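# Slide the tape roll onto the rod

## Task

Get the roll of tape threaded over the rod so that it stays there by itself, not just because a hand is holding it. At the end, nothing the robot is touching may drop more than about a fingernail's width once released, no motor of either hand may still show moving in hand_stopped_by, and nothing may have been put or knocked off the table.

## Robot and tools

Robot: a humanoid upper body on a stand past the table's near (-x) edge, facing +x, with two arms. left_arm (on the +y side) ends in a left hand; right_arm (on the -y side) ends in a right hand. Each hand has five fingers driven by six motors: little, ring, middle, index, thumb_bend, thumb_turn.

Scene frame: metres. Table top is z = 0, +z up, +x away from the robot across the table; the table's near edge is at x = 0.18. Shoulders sit roughly 0.29-0.42 m above the table, 0.06 m forward of the pelvis and 0.10 m to either side. A hand point reaches at most 0.62 m from its own shoulder. The body may be slightly turned or tilted, and printed positions get less accurate at long reach.

Hand point: a spot 0.05 m in front of the palm, where index pad and thumb tip meet in a pinch. Its axes: +z along the straightened fingers (they extend 0.06-0.07 m past it), +y out of the palm, +x across the palm toward the little finger on the right hand but toward the thumb on the left hand. A wrist bracket on the little-finger side protrudes 0.03 m beyond the point along +y and 0.11 m across the palm; it can collide with things.

Tool execute_actions(actions): a list of actions, each a table of up to 15 rows; each row is one 1/30 s control step, and a short table repeats its last row to fill 15 steps. Every row has 28 numbers in [-1, 1], always both arms: left_arm dx, dy, dz, rx, ry, rz, then left_gripper little, ring, middle, index, thumb_bend, thumb_turn, force_limit, speed; then the same 14 for right_arm and right_gripper. dx..rz are an offset, not a pose: the target relative to where that hand point measured at the start of the action (for a call's first action, its last reported pose), expressed in the hand point's own axes. Every row is relative to that same start, not to the previous row. Scale: 1.0 = 0.6 m or 180 degrees; rx, ry, rz form a single rotation vector. Each step the command is clipped to 70 mm and 16 degrees from the measured pose, so large offsets need several actions. An empty list just returns state and images.

Hand numbers are absolute targets: +1 open/straight, -1 closed/curled. thumb_turn +1 puts the thumb beside the palm, -1 in front of it facing the fingers. Pinch is roughly index -0.22, thumb_bend -0.75, thumb_turn -0.57. force_limit maps -1..+1 to about 0..10 N at the fingertip (0..15 N for thumb motors) and only stops closing. speed maps -1..+1 from near zero to full (full travel 0.6 s); close at -0.9 or slower for a gentle grip. A motor only starts when its target changes by 0.01 or more. No value means 'unchanged': to leave a hand alone, resend its last eight numbers, or before any, its hand_measured six plus hand_force_limit and hand_speed. A wrap grip fits objects 0.035-0.08 m across with the thumb turned in first.

Tool move(target, speed, blocking): target is one 28-number row as above; the pose parts are offsets from the last reported pose, in hand-point axes, and the arms travel straight toward them, finishing together in 0.5-10 s. speed is m/s, 0.002 to 0.5 (default 0.25); turning is capped at twice that in rad/s. Hand numbers are sent at the start. It does not avoid obstacles or the other arm. Faster or deeper contact presses harder. blocking=false returns after 0.5 s while motion continues; then use wait or stop before other motion. The 'move:' line reports the ending (done, off_target, moving, held, fault) and limits (paced = pose clipped; held = some steps blocked, after which the arm may surge).

Tool wait(seconds): 0 to 10; arms hold their last command. stop(): brakes a running move; it needs room. zoom_image(camera, region): camera is cam_high (896x504), cam_left_wrist or cam_right_wrist (616x616); region [x0, y0, x1, y1] in pixels from the top-left, at most 504x504. show_instructions(): shows the reference pages. finished_scene(scene): ends the current scene by number; irreversible, and the goal must still hold.

Results: per arm, end_effector_position (m) and end_effector_quat_wxyz in the scene frame; 'Hand target' lines give where the controller is currently heading; joint positions and torques (offset and noisy); hand_measured, hand_stopped_by (moving, target, force, stalled, fault), hand_load_n (positive = pushed open; near 0 means the grip is lost), hand_force_limit, hand_speed. 'pose unreachable' means the clearance check altered that arm's command.

Avoid: arms striking or pressing on each other (any part); hard contact that trips a TORQUE FAULT (wrist pitch and yaw limit only 4.75 N m, others 23.7, held weight counts), which freezes that arm 10 s; long heavy holds that overheat a motor (warning at 90 °C, arm drops at 120 °C); dropping the roll, slamming, or pushing anything off the table. Objects may be nudged occasionally by outside pushes. Before finishing, release the roll so it rests on the rod unaided and confirm no hand motor reads moving.

Each tool is called after "Call:" as name(argument=value, ...), one argument or row to a line, values as JSON.

Reference images:

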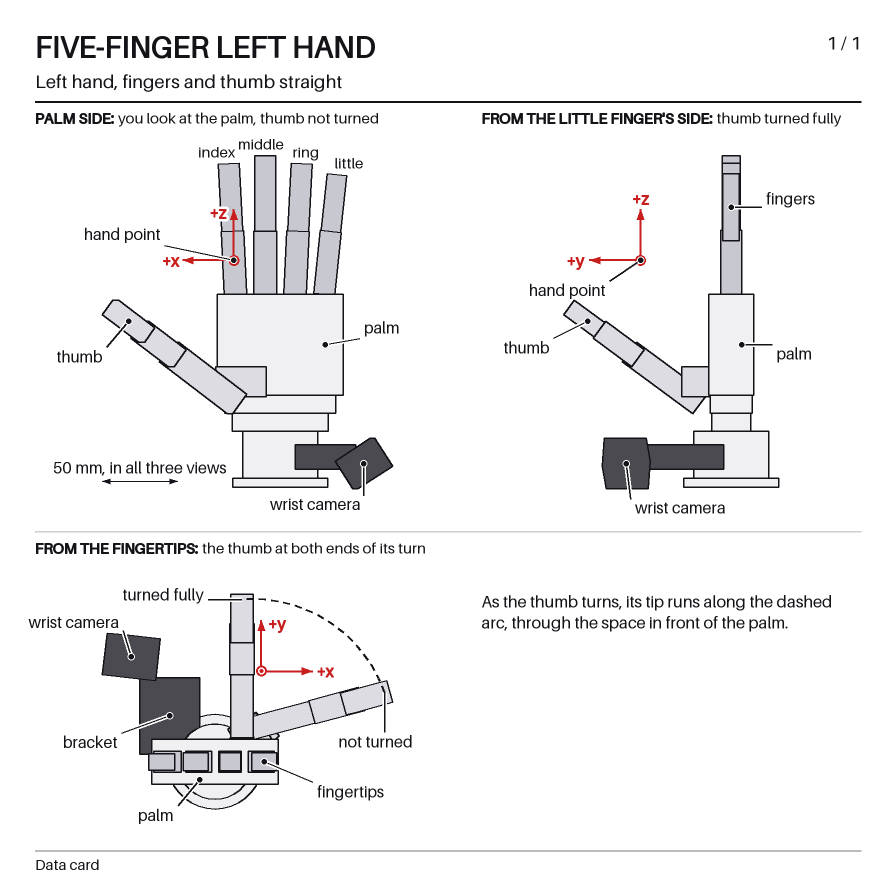

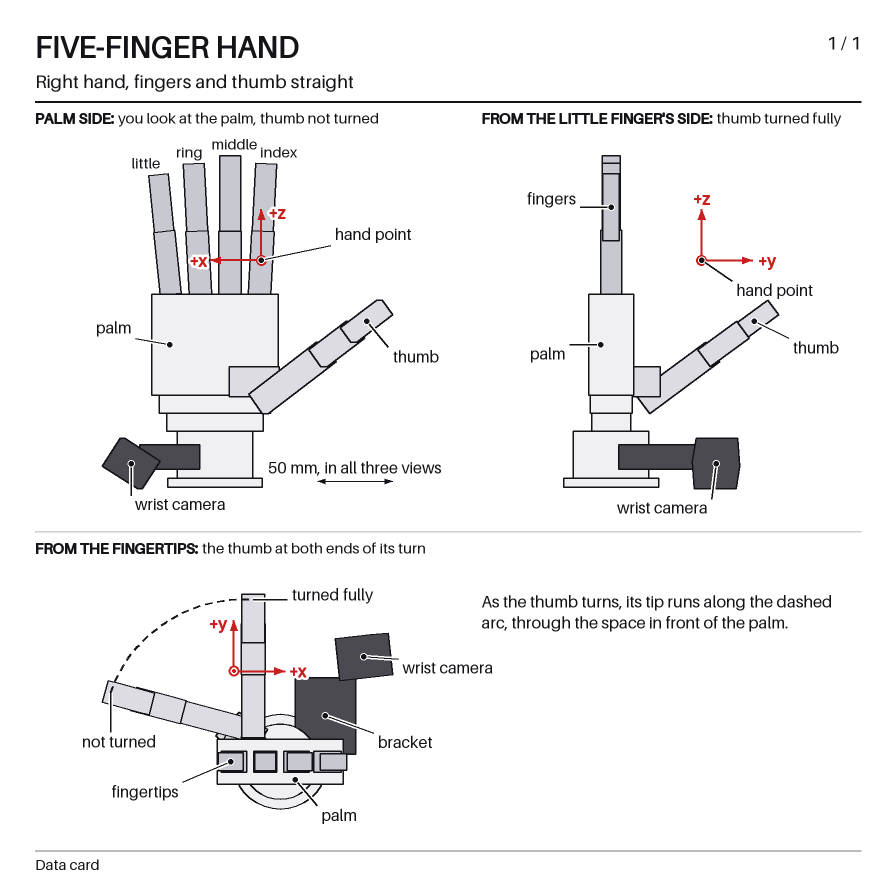

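## Session

Call:
execute_actions(
  actions=[],
)

Scene clock: 0.00 s.
left_arm: end_effector_position=(+0.1478, +0.0367, +0.4214) hand_measured=(+1.000, +1.000, +1.000, +1.000, +1.000, +1.000) hand_load_n=(+0.0, +0.0, +0.0, +0.0, +0.0, +0.0) hand_stopped_by=(target, target, target, target, target, target) hand_force_limit=0.00 hand_speed=-0.80 end_effector_quat_wxyz=(+0.186, +0.020, -0.271, +0.944) | right_arm: end_effector_position=(+0.2018, -0.2070, +0.4089) hand_measured=(+1.000, +1.000, +1.000, +1.000, +1.000, +1.000) hand_load_n=(+0.0, +0.0, +0.0, +0.0, +0.0, +0.0) hand_stopped_by=(target, target, target, target, target, target) hand_force_limit=0.00 hand_speed=-0.80 end_effector_quat_wxyz=(+0.967, -0.067, +0.246, -0.004)
Joint positions: left_arm=[-0.06   0.547  0.148 -0.576 -0.526 -1.068 -0.414] | right_arm=[-0.016 -0.575 -0.188 -0.381  0.684 -0.882  0.287]
Joint velocities: left_arm=[-0.006  0.     0.011 -0.002 -0.009  0.     0.   ] | right_arm=[-0.008  0.008 -0.003 -0.006  0.009  0.     0.   ]
Joint torques (N m, as the arm reports them, + toward a larger angle): no reading
Hand target (left_arm): +0.148, +0.037, +0.421; +0.186, +0.020, -0.271, +0.944
Hand target (right_arm): +0.202, -0.207, +0.409; +0.967, -0.067, +0.246, -0.004

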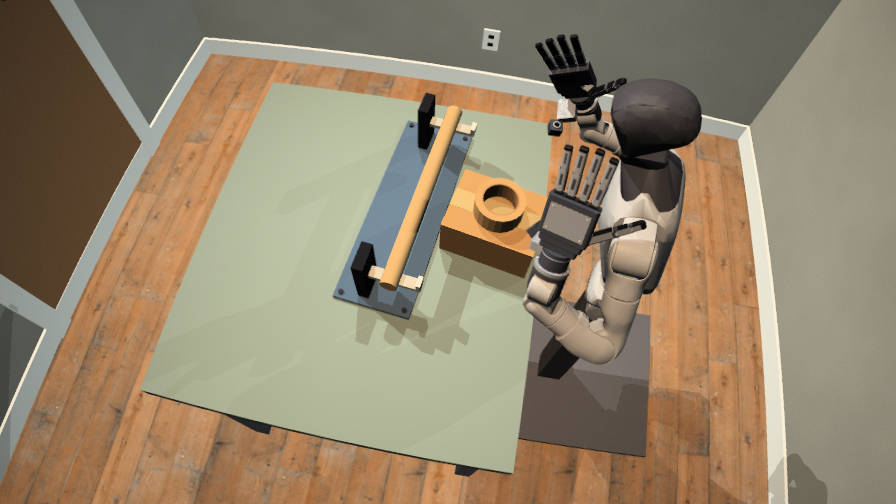

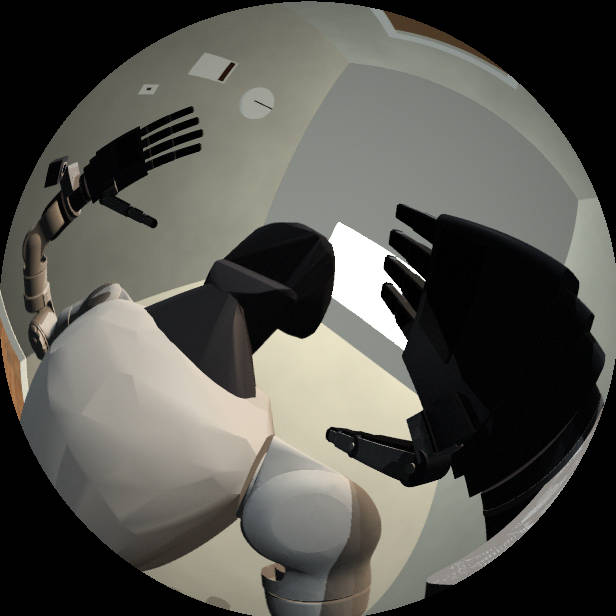

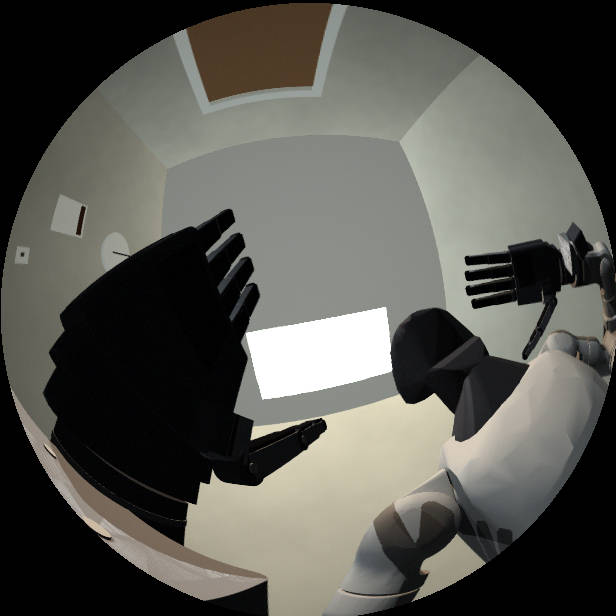

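Call:
zoom_image(
  camera="cam_high",
  region=[310, 70, 610, 340],
)

Region (310, 70, 610, 340) of cam_high's 896x504 image, scaled by 1.680, with more detail than that image has; it fills the top 454 rows of this view, and the rest is white.

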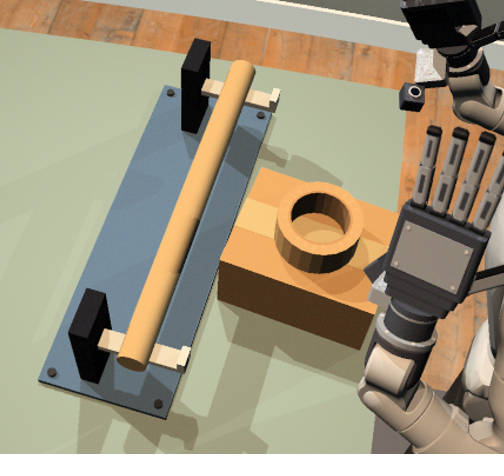

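Call:
move(
  target=[-0.398,-0.09,-0.264,-0.36,-0.618,0.112,1,1,1,1,1,-1,0,0, 0.199,0.154,-0.192,-0.518,0.16,-0.266,1,1,0.2,0.2,0,-0.9,0,0],
  speed=0.35,
)

Scene clock: 98.93 s.
left_arm: end_effector_position=(+0.3968, +0.0817, +0.2825) hand_measured=(+1.000, +1.000, +1.000, +1.000, +1.000, -1.000) hand_load_n=(+0.0, +0.0, +0.0, +0.0, +0.0, +0.0) hand_stopped_by=(target, target, target, target, target, target) hand_force_limit=0.00 hand_speed=0.00 end_effector_quat_wxyz=(-0.249, +0.623, -0.683, +0.287) | right_arm: end_effector_position=(+0.2498, -0.1316, +0.2392) hand_measured=(+1.000, +1.000, +0.200, +0.200, +0.000, -0.900) hand_load_n=(+0.0, +0.0, +0.0, +0.0, +0.0, +0.0) hand_stopped_by=(target, target, target, target, target, target) hand_force_limit=0.00 hand_speed=0.00 end_effector_quat_wxyz=(-0.461, +0.799, -0.331, +0.200)
Joint positions: left_arm=[-1.506  1.429 -0.739 -0.404  0.13   0.985 -1.327] | right_arm=[-0.403 -1.575 -0.165 -0.662  0.19  -0.175  0.792]
Joint velocities: left_arm=[-0.011  0.002 -0.008  0.005 -0.002  0.001  0.   ] | right_arm=[-0.005  0.008  0.002 -0.002  0.014  0.     0.   ]
Joint torques (N m, as the arm reports them, + toward a larger angle): left_arm=[-3.66  3.19  3.89  0.16  1.26  0.24  0.44] | right_arm=[-4.53 -4.94 -1.57  0.46 -0.04  0.06 -0.48]
Hand target (left_arm): +0.397, +0.082, +0.283; +0.250, -0.624, +0.682, -0.287
Hand target (right_arm): +0.250, -0.132, +0.239; -0.460, +0.798, -0.334, +0.198
Off the commanded pose (left_arm): 0.004 m, 1 deg.
Off the commanded pose (right_arm): 0.003 m, 1 deg.
joint sent to its limit (right arm) — the command would take joint 2 (shoulder roll) past its lower limit, so that joint was sent only as far as its limit.
move: off_target (left_arm); limits=paced

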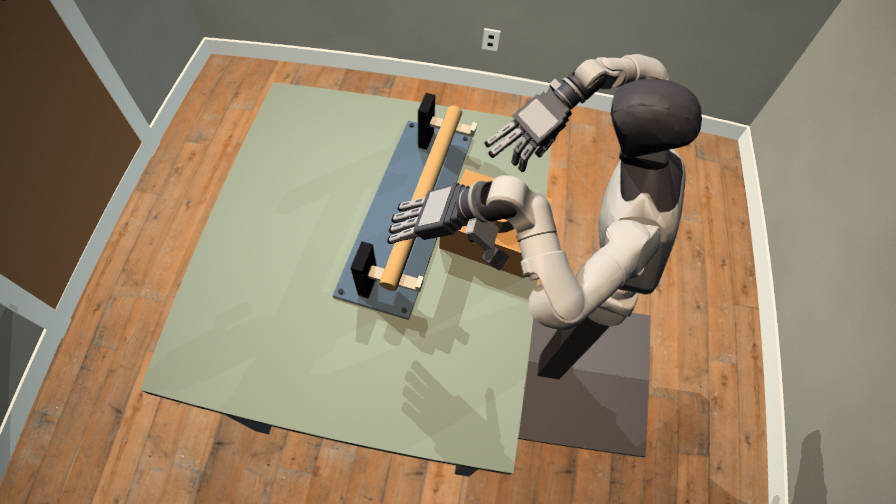

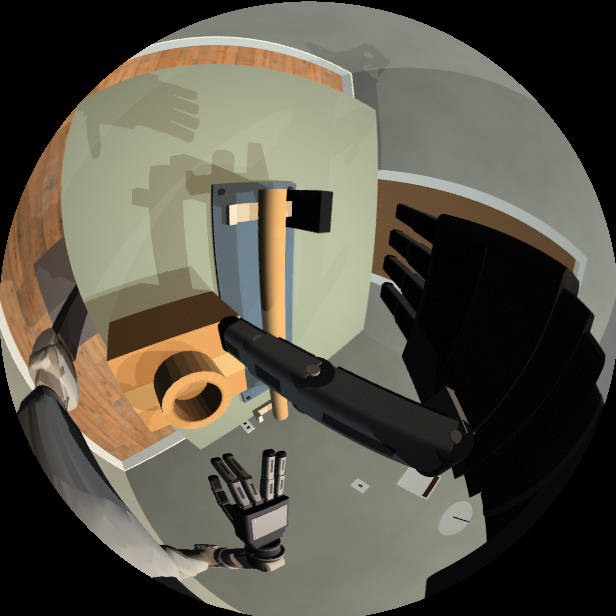

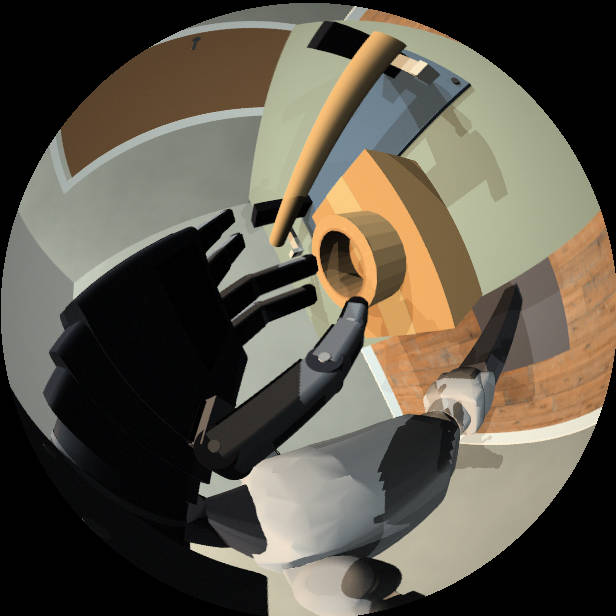

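Call:
move(
  target=[-0.2,0.02,0,0.083,0,0,1,1,1,1,1,-1,0,0, 0.015,0.055,0.068,0,0,0,1,1,0.2,0.2,0,-0.9,0,0],
)

Call:
zoom_image(
  camera="cam_high",
  region=[420, 90, 620, 270],
)

Scene clock: 114.13 s.
left_arm: end_effector_position=(+0.4008, +0.2034, +0.2691) hand_measured=(+1.000, +1.000, +1.000, +1.000, +1.000, -1.000) hand_load_n=(+0.0, +0.0, +0.0, +0.0, +0.0, +0.0) hand_stopped_by=(target, target, target, target, target, target) hand_force_limit=0.00 hand_speed=0.00 end_effector_quat_wxyz=(-0.324, +0.590, -0.639, +0.372) | right_arm: end_effector_position=(+0.2699, -0.1250, +0.1903) hand_measured=(+1.000, +1.000, +0.200, +0.200, +0.000, -0.900) hand_load_n=(+0.0, +0.0, +0.0, +0.0, +0.0, +0.0) hand_stopped_by=(target, target, target, target, target, target) hand_force_limit=0.00 hand_speed=0.00 end_effector_quat_wxyz=(-0.461, +0.799, -0.330, +0.199)
Joint positions: left_arm=[-0.196  1.243  0.661 -0.314  0.299  0.26  -1.199] | right_arm=[-0.558 -1.437  0.226 -0.621 -0.084 -0.169  0.677]
Joint velocities: left_arm=[ 0.003  0.005 -0.006 -0.003  0.031  0.     0.   ] | right_arm=[0.    0.    0.011 0.    0.009 0.    0.   ]
Joint torques (N m, as the arm reports them, + toward a larger angle): left_arm=[-1.99  6.73  4.72 -0.75  0.53  0.02  0.75] | right_arm=[-5.56 -4.8  -1.98  0.18 -0.3  -0.01 -0.58]
Hand target (left_arm): +0.401, +0.204, +0.270; -0.325, +0.590, -0.638, +0.374
Hand target (right_arm): +0.270, -0.126, +0.190; -0.460, +0.800, -0.330, +0.200
Off the commanded pose (left_arm): 0.003 m, 1 deg.
Off the commanded pose (right_arm): 0.000 m, 0 deg.
move: done; limits=paced

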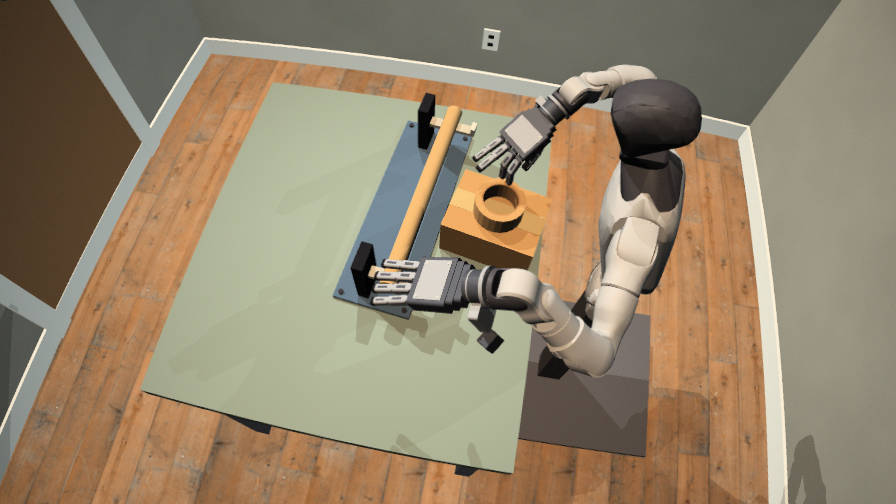

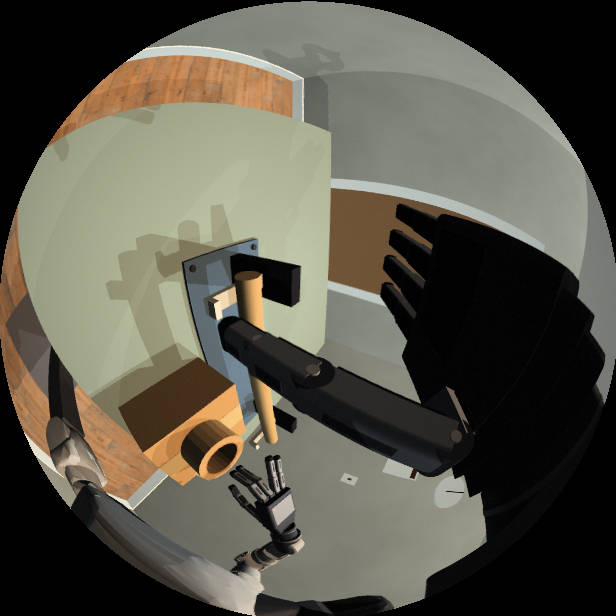

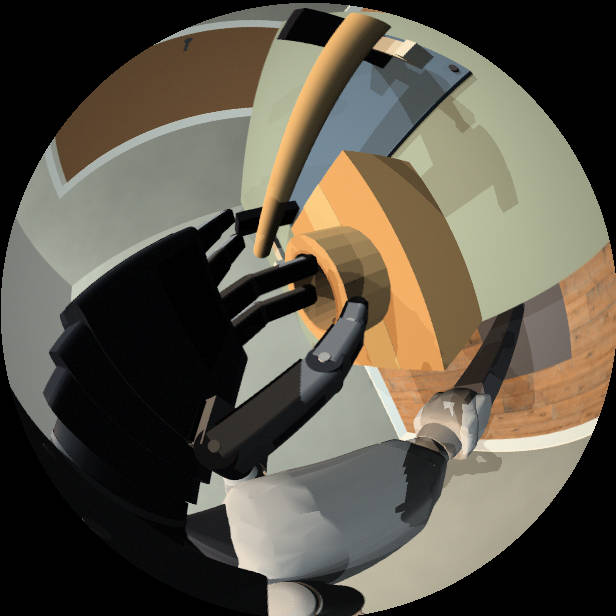

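Region (420, 90, 620, 270) of cam_high's 896x504 image, scaled by 2.520, with more detail than that image has; it fills the top 454 rows of this view, and the rest is white.

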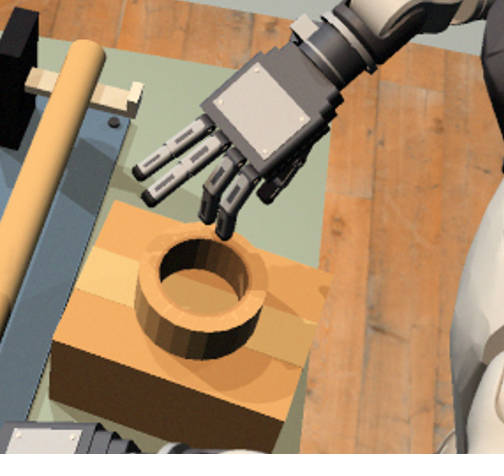

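Call:
move(
  target=[0,0,0,0,0,0,1,1,1,1,1,-1,0,0, -0.03,0.017,0.022,0,0,0,1,1,0.2,0.2,0,-0.9,0,0],
  speed=0.1,
)

Call:
zoom_image(
  camera="cam_high",
  region=[440, 110, 590, 250],
)

Call:
zoom_image(
  camera="cam_left_wrist",
  region=[160, 390, 320, 550],
)

Scene clock: 125.57 s.
left_arm: end_effector_position=(+0.4008, +0.2034, +0.2691) hand_measured=(+1.000, +1.000, +1.000, +1.000, +1.000, -1.000) hand_load_n=(+0.0, +0.0, +0.0, +0.0, +0.0, +0.0) hand_stopped_by=(target, target, target, target, target, target) hand_force_limit=0.00 hand_speed=0.00 end_effector_quat_wxyz=(-0.324, +0.590, -0.639, +0.372) | right_arm: end_effector_position=(+0.2659, -0.1101, +0.1792) hand_measured=(+1.000, +1.000, +0.200, +0.200, +0.000, -0.900) hand_load_n=(+0.0, +0.0, -2.0, +0.0, +0.0, +0.0) hand_stopped_by=(target, target, target, target, target, target) hand_force_limit=0.00 hand_speed=0.00 end_effector_quat_wxyz=(-0.464, +0.796, -0.328, +0.209)
Joint positions: left_arm=[-0.196  1.243  0.661 -0.314  0.299  0.26  -1.198] | right_arm=[-0.542 -1.39   0.284 -0.734 -0.185 -0.043  0.65 ]
Joint velocities: left_arm=[-0.012 -0.002  0.017  0.002 -0.005  0.     0.   ] | right_arm=[ 0.003 -0.002 -0.002  0.    -0.003  0.005 -0.004]
Joint torques (N m, as the arm reports them, + toward a larger angle): left_arm=[-1.93  7.07  4.62 -0.7   0.41  0.12  0.6 ] | right_arm=[-4.05 -4.24 -0.89 -0.53 -1.06  0.01 -0.5 ]
Hand target (left_arm): +0.401, +0.203, +0.269; -0.324, +0.590, -0.639, +0.372
Hand target (right_arm): +0.261, -0.109, +0.174; -0.460, +0.800, -0.331, +0.199
Off the commanded pose (left_arm): 0.000 m, 0 deg.
Off the commanded pose (right_arm): 0.006 m, 1 deg.
move: off_target (right_arm)

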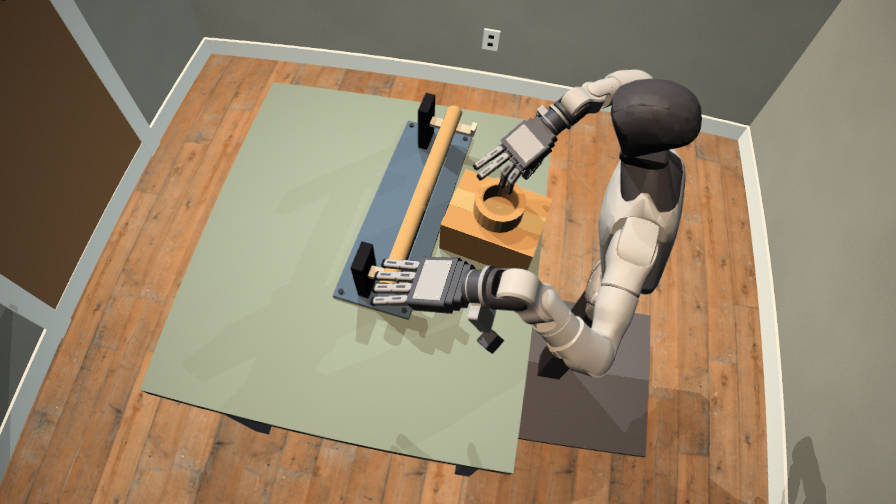

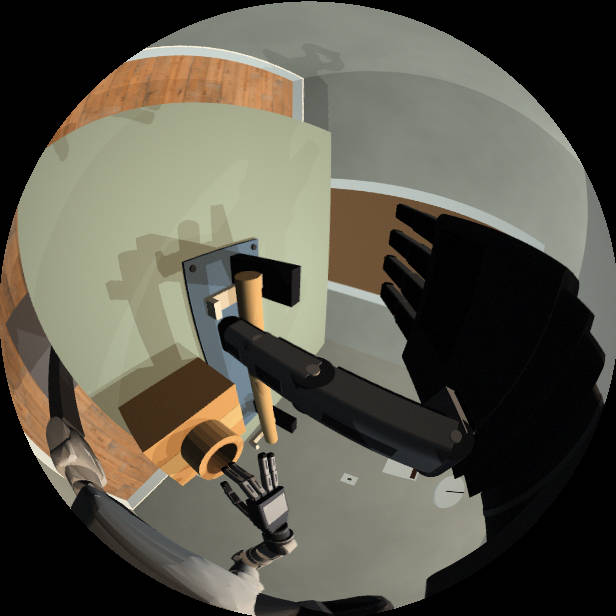

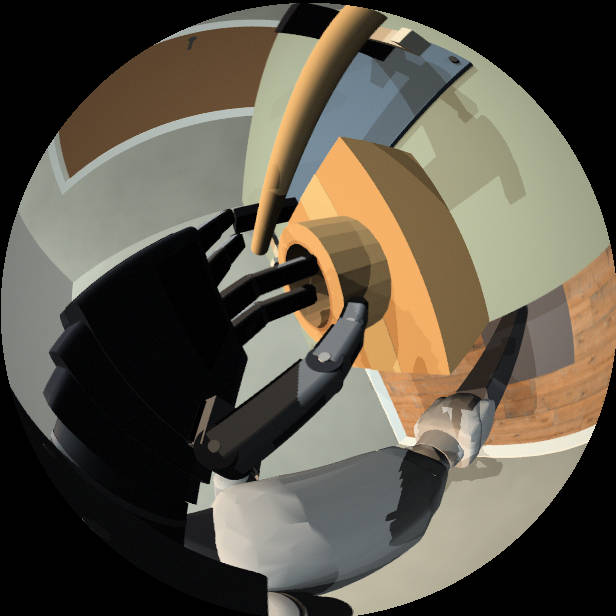

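Region (440, 110, 590, 250) of cam_high's 896x504 image, scaled by 3.360, with more detail than that image has; it fills the top 470 rows of this view, and the rest is white.

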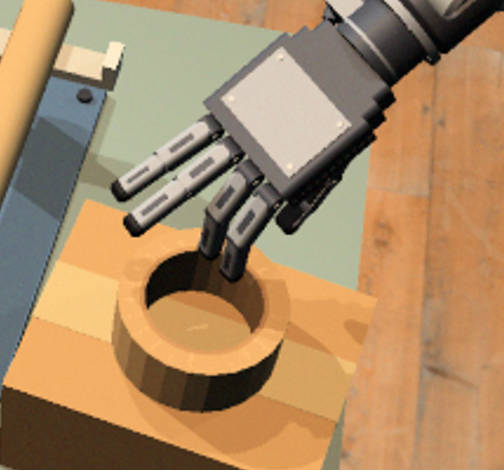

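Region (160, 390, 320, 550) of cam_left_wrist's 616x616 image, scaled by 3.150, with more detail than that image has.

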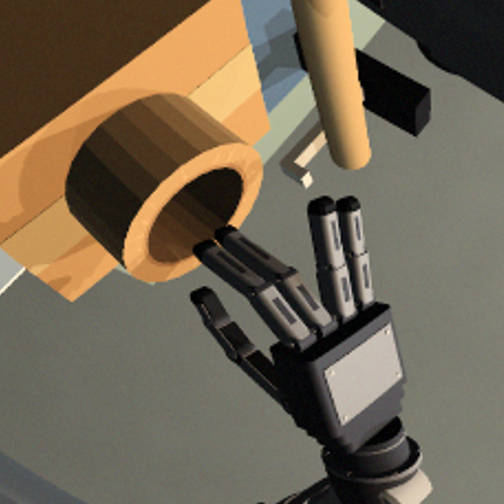

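Call:
move(
  target=[0,0,0,0,0,0,1,1,1,1,1,-1,0,0, 0,-0.012,-0.007,0,0,0,1,1,0.2,0.2,0,-0.9,0,0],
  speed=0.1,
)

Call:
move(
  target=[0,0,0,0,0,0,1,1,1,1,1,-1,0,0, -0.021,-0.015,0.027,0,0,0,1,1,0.2,0.2,0,-0.9,0,0],
  speed=0.1,
)

Call:
move(
  target=[0,0,0,0,0,0,1,1,1,1,1,-1,0,0, 0,0.036,0.021,0,0,0,1,1,0.2,0.2,0,-0.9,0,0],
  speed=0.05,
)

Call:
zoom_image(
  camera="cam_high",
  region=[440, 110, 590, 250],
)

Call:
zoom_image(
  camera="cam_left_wrist",
  region=[160, 390, 320, 550],
)

Scene clock: 148.93 s.
left_arm: end_effector_position=(+0.4008, +0.2034, +0.2691) hand_measured=(+1.000, +1.000, +1.000, +1.000, +1.000, -1.000) hand_load_n=(+0.0, +0.0, +0.0, +0.0, +0.0, +0.0) hand_stopped_by=(target, target, target, target, target, target) hand_force_limit=0.00 hand_speed=0.00 end_effector_quat_wxyz=(-0.324, +0.590, -0.639, +0.372) | right_arm: end_effector_position=(+0.2658, -0.1099, +0.1867) hand_measured=(+1.000, +1.000, +0.200, +0.200, +0.000, -0.900) hand_load_n=(+0.0, +0.0, +0.0, +0.0, +0.0, +0.0) hand_stopped_by=(target, target, target, target, target, target) hand_force_limit=0.00 hand_speed=0.00 end_effector_quat_wxyz=(-0.464, +0.796, -0.328, +0.208)
Joint positions: left_arm=[-0.196  1.243  0.661 -0.314  0.299  0.26  -1.198] | right_arm=[-0.563 -1.399  0.263 -0.74  -0.148 -0.035  0.674]
Joint velocities: left_arm=[ 0.     0.006  0.    -0.003  0.011  0.     0.   ] | right_arm=[ 0.    -0.003 -0.014  0.011 -0.006  0.     0.004]
Joint torques (N m, as the arm reports them, + toward a larger angle): left_arm=[-2.02  6.97  4.33 -0.86  0.42  0.09  0.66] | right_arm=[-5.   -4.55 -2.21 -0.39 -0.38  0.11 -0.74]
Hand target (left_arm): +0.401, +0.203, +0.269; -0.324, +0.590, -0.639, +0.372
Hand target (right_arm): +0.265, -0.110, +0.188; -0.464, +0.796, -0.328, +0.208
Off the commanded pose (left_arm): 0.000 m, 0 deg.
Off the commanded pose (right_arm): 0.001 m, 0 deg.
move: done

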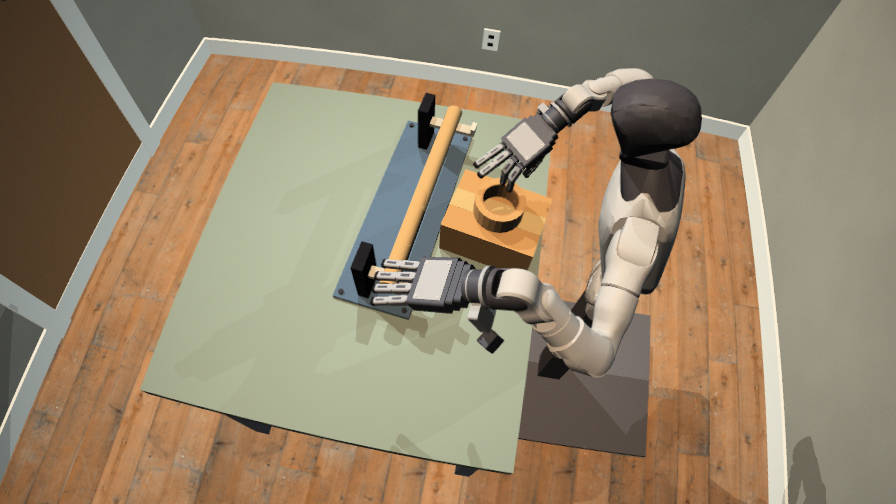

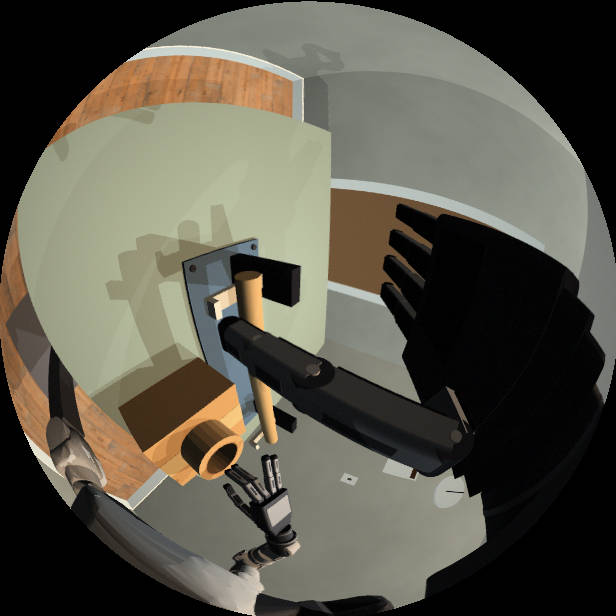

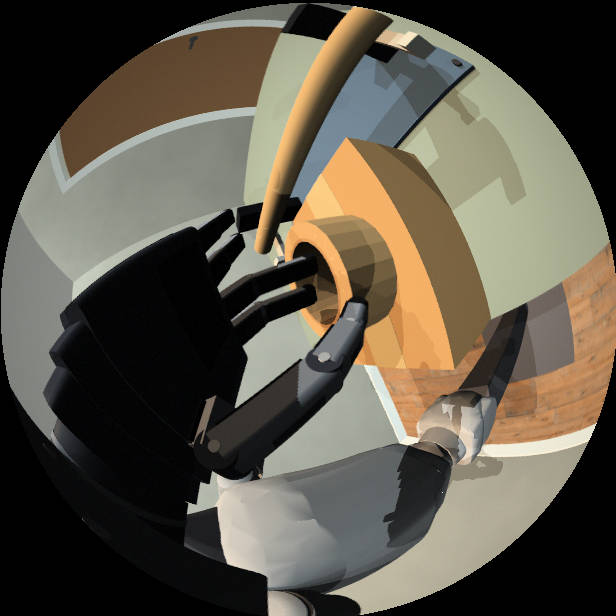

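Scene clock: 149.67 s.
left_arm: end_effector_position=(+0.4008, +0.2034, +0.2691) hand_measured=(+1.000, +1.000, +1.000, +1.000, +1.000, -1.000) hand_load_n=(+0.0, +0.0, +0.0, +0.0, +0.0, +0.0) hand_stopped_by=(target, target, target, target, target, target) hand_force_limit=0.00 hand_speed=0.00 end_effector_quat_wxyz=(-0.324, +0.590, -0.639, +0.372) | right_arm: end_effector_position=(+0.2688, -0.0874, +0.1850) hand_measured=(+1.000, +1.000, +0.200, +0.200, +0.000, -0.900) hand_load_n=(+0.0, +0.0, +0.0, +0.0, +0.0, +0.0) hand_stopped_by=(target, target, target, target, target, target) hand_force_limit=0.00 hand_speed=0.00 end_effector_quat_wxyz=(-0.463, +0.798, -0.327, +0.205)
Joint positions: left_arm=[-0.196  1.243  0.661 -0.314  0.299  0.26  -1.198] | right_arm=[-0.722 -1.269  0.419 -0.805 -0.228  0.129  0.766]
Joint velocities: left_arm=[-0.012  0.003  0.     0.    -0.005  0.     0.   ] | right_arm=[-0.012 -0.002  0.011  0.003  0.012  0.008  0.   ]
Joint torques (N m, as the arm reports them, + toward a larger angle): left_arm=[-1.7   7.36  4.45 -0.9   0.49  0.14  0.65] | right_arm=[-5.59 -3.85 -1.71 -0.63 -1.06  0.11 -0.63]
Hand target (left_arm): +0.401, +0.203, +0.269; -0.324, +0.590, -0.639, +0.372
Hand target (right_arm): +0.269, -0.087, +0.185; -0.462, +0.799, -0.326, +0.206
Off the commanded pose (left_arm): 0.000 m, 0 deg.
Off the commanded pose (right_arm): 0.002 m, 0 deg.
move: done

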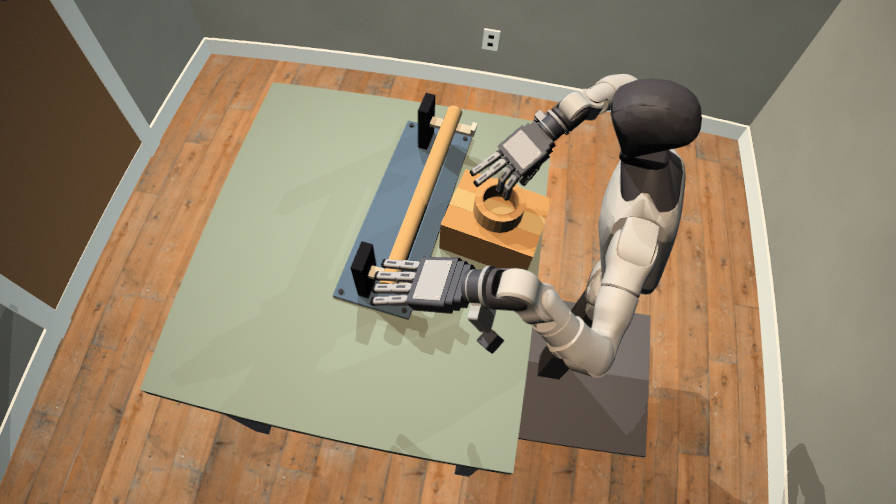

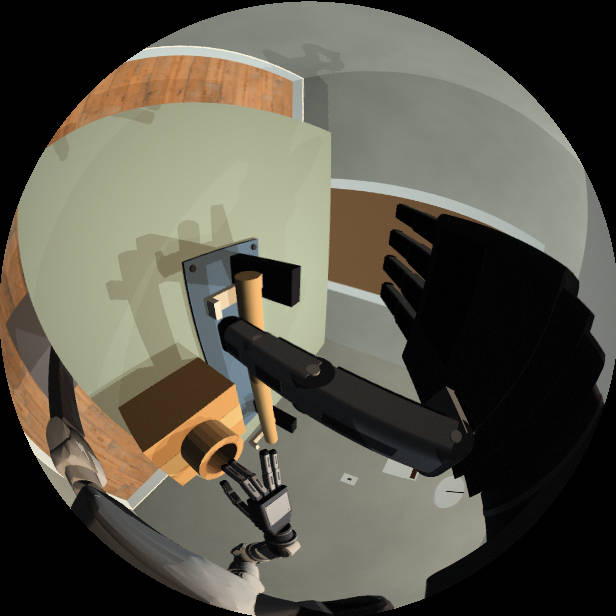

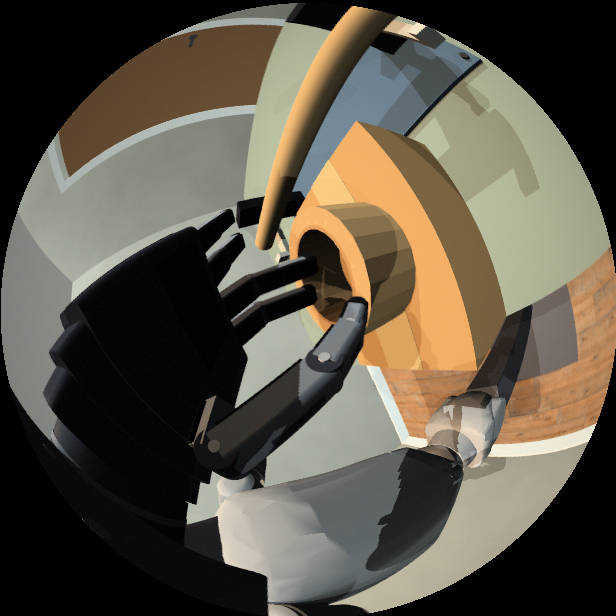

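Scene clock: 150.47 s.
left_arm: end_effector_position=(+0.4008, +0.2034, +0.2691) hand_measured=(+1.000, +1.000, +1.000, +1.000, +1.000, -1.000) hand_load_n=(+0.0, +0.0, +0.0, +0.0, +0.0, +0.0) hand_stopped_by=(target, target, target, target, target, target) hand_force_limit=0.00 hand_speed=0.00 end_effector_quat_wxyz=(-0.324, +0.590, -0.639, +0.372) | right_arm: end_effector_position=(+0.2694, -0.0887, +0.1605) hand_measured=(+1.000, +1.000, +0.200, +0.200, +0.000, -0.900) hand_load_n=(+0.0, +0.0, +0.0, +0.0, +0.5, +0.0) hand_stopped_by=(target, target, target, target, target, target) hand_force_limit=0.00 hand_speed=0.00 end_effector_quat_wxyz=(-0.462, +0.798, -0.328, +0.205)
Joint positions: left_arm=[-0.196  1.243  0.661 -0.314  0.299  0.26  -1.198] | right_arm=[-0.646 -1.253  0.485 -0.77  -0.335  0.087  0.685]
Joint velocities: left_arm=[ 0.009 -0.006 -0.003  0.006  0.011  0.     0.   ] | right_arm=[-0.009 -0.005  0.006 -0.002 -0.003  0.     0.   ]
Joint torques (N m, as the arm reports them, + toward a larger angle): left_arm=[-2.13  7.08  4.5  -0.77  0.63  0.09  0.66] | right_arm=[-4.68 -3.8  -2.19 -0.3  -0.72  0.01 -0.84]
Hand target (left_arm): +0.401, +0.203, +0.269; -0.324, +0.590, -0.639, +0.372
Hand target (right_arm): +0.270, -0.088, +0.160; -0.463, +0.797, -0.328, +0.206
Off the commanded pose (left_arm): 0.000 m, 0 deg.
Off the commanded pose (right_arm): 0.001 m, 0 deg.
move: done

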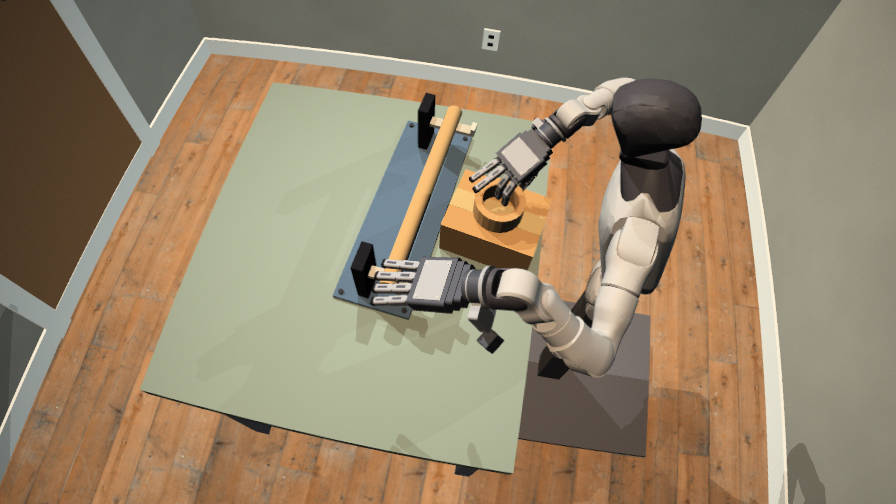

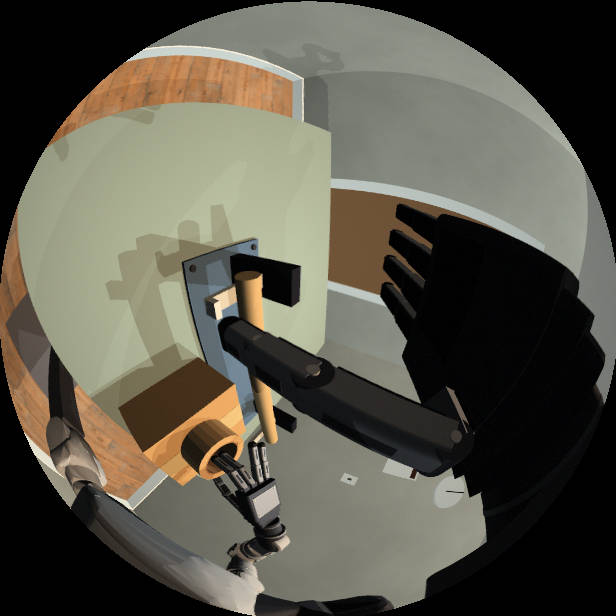

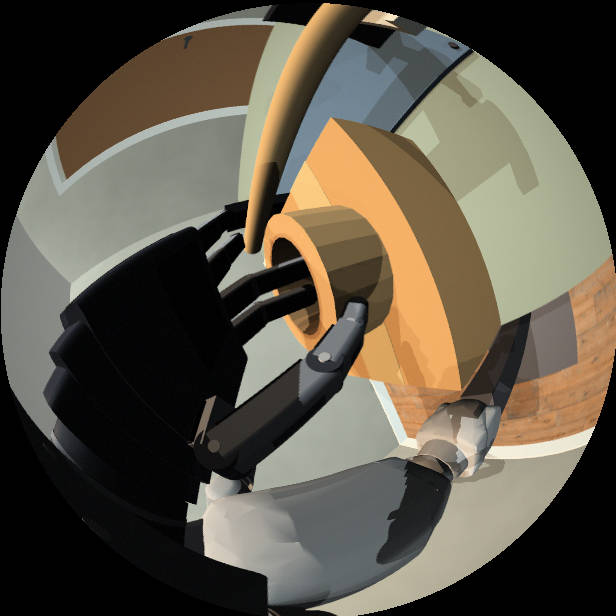

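Region (440, 110, 590, 250) of cam_high's 896x504 image, scaled by 3.360, with more detail than that image has; it fills the top 470 rows of this view, and the rest is white.

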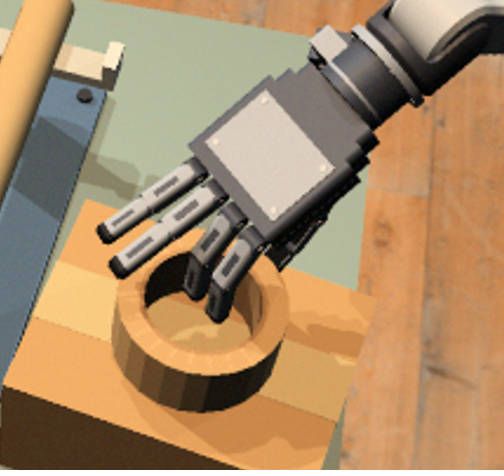

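Region (160, 390, 320, 550) of cam_left_wrist's 616x616 image, scaled by 3.150, with more detail than that image has.

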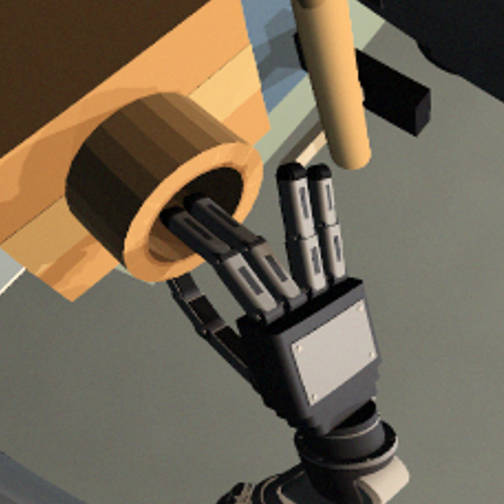

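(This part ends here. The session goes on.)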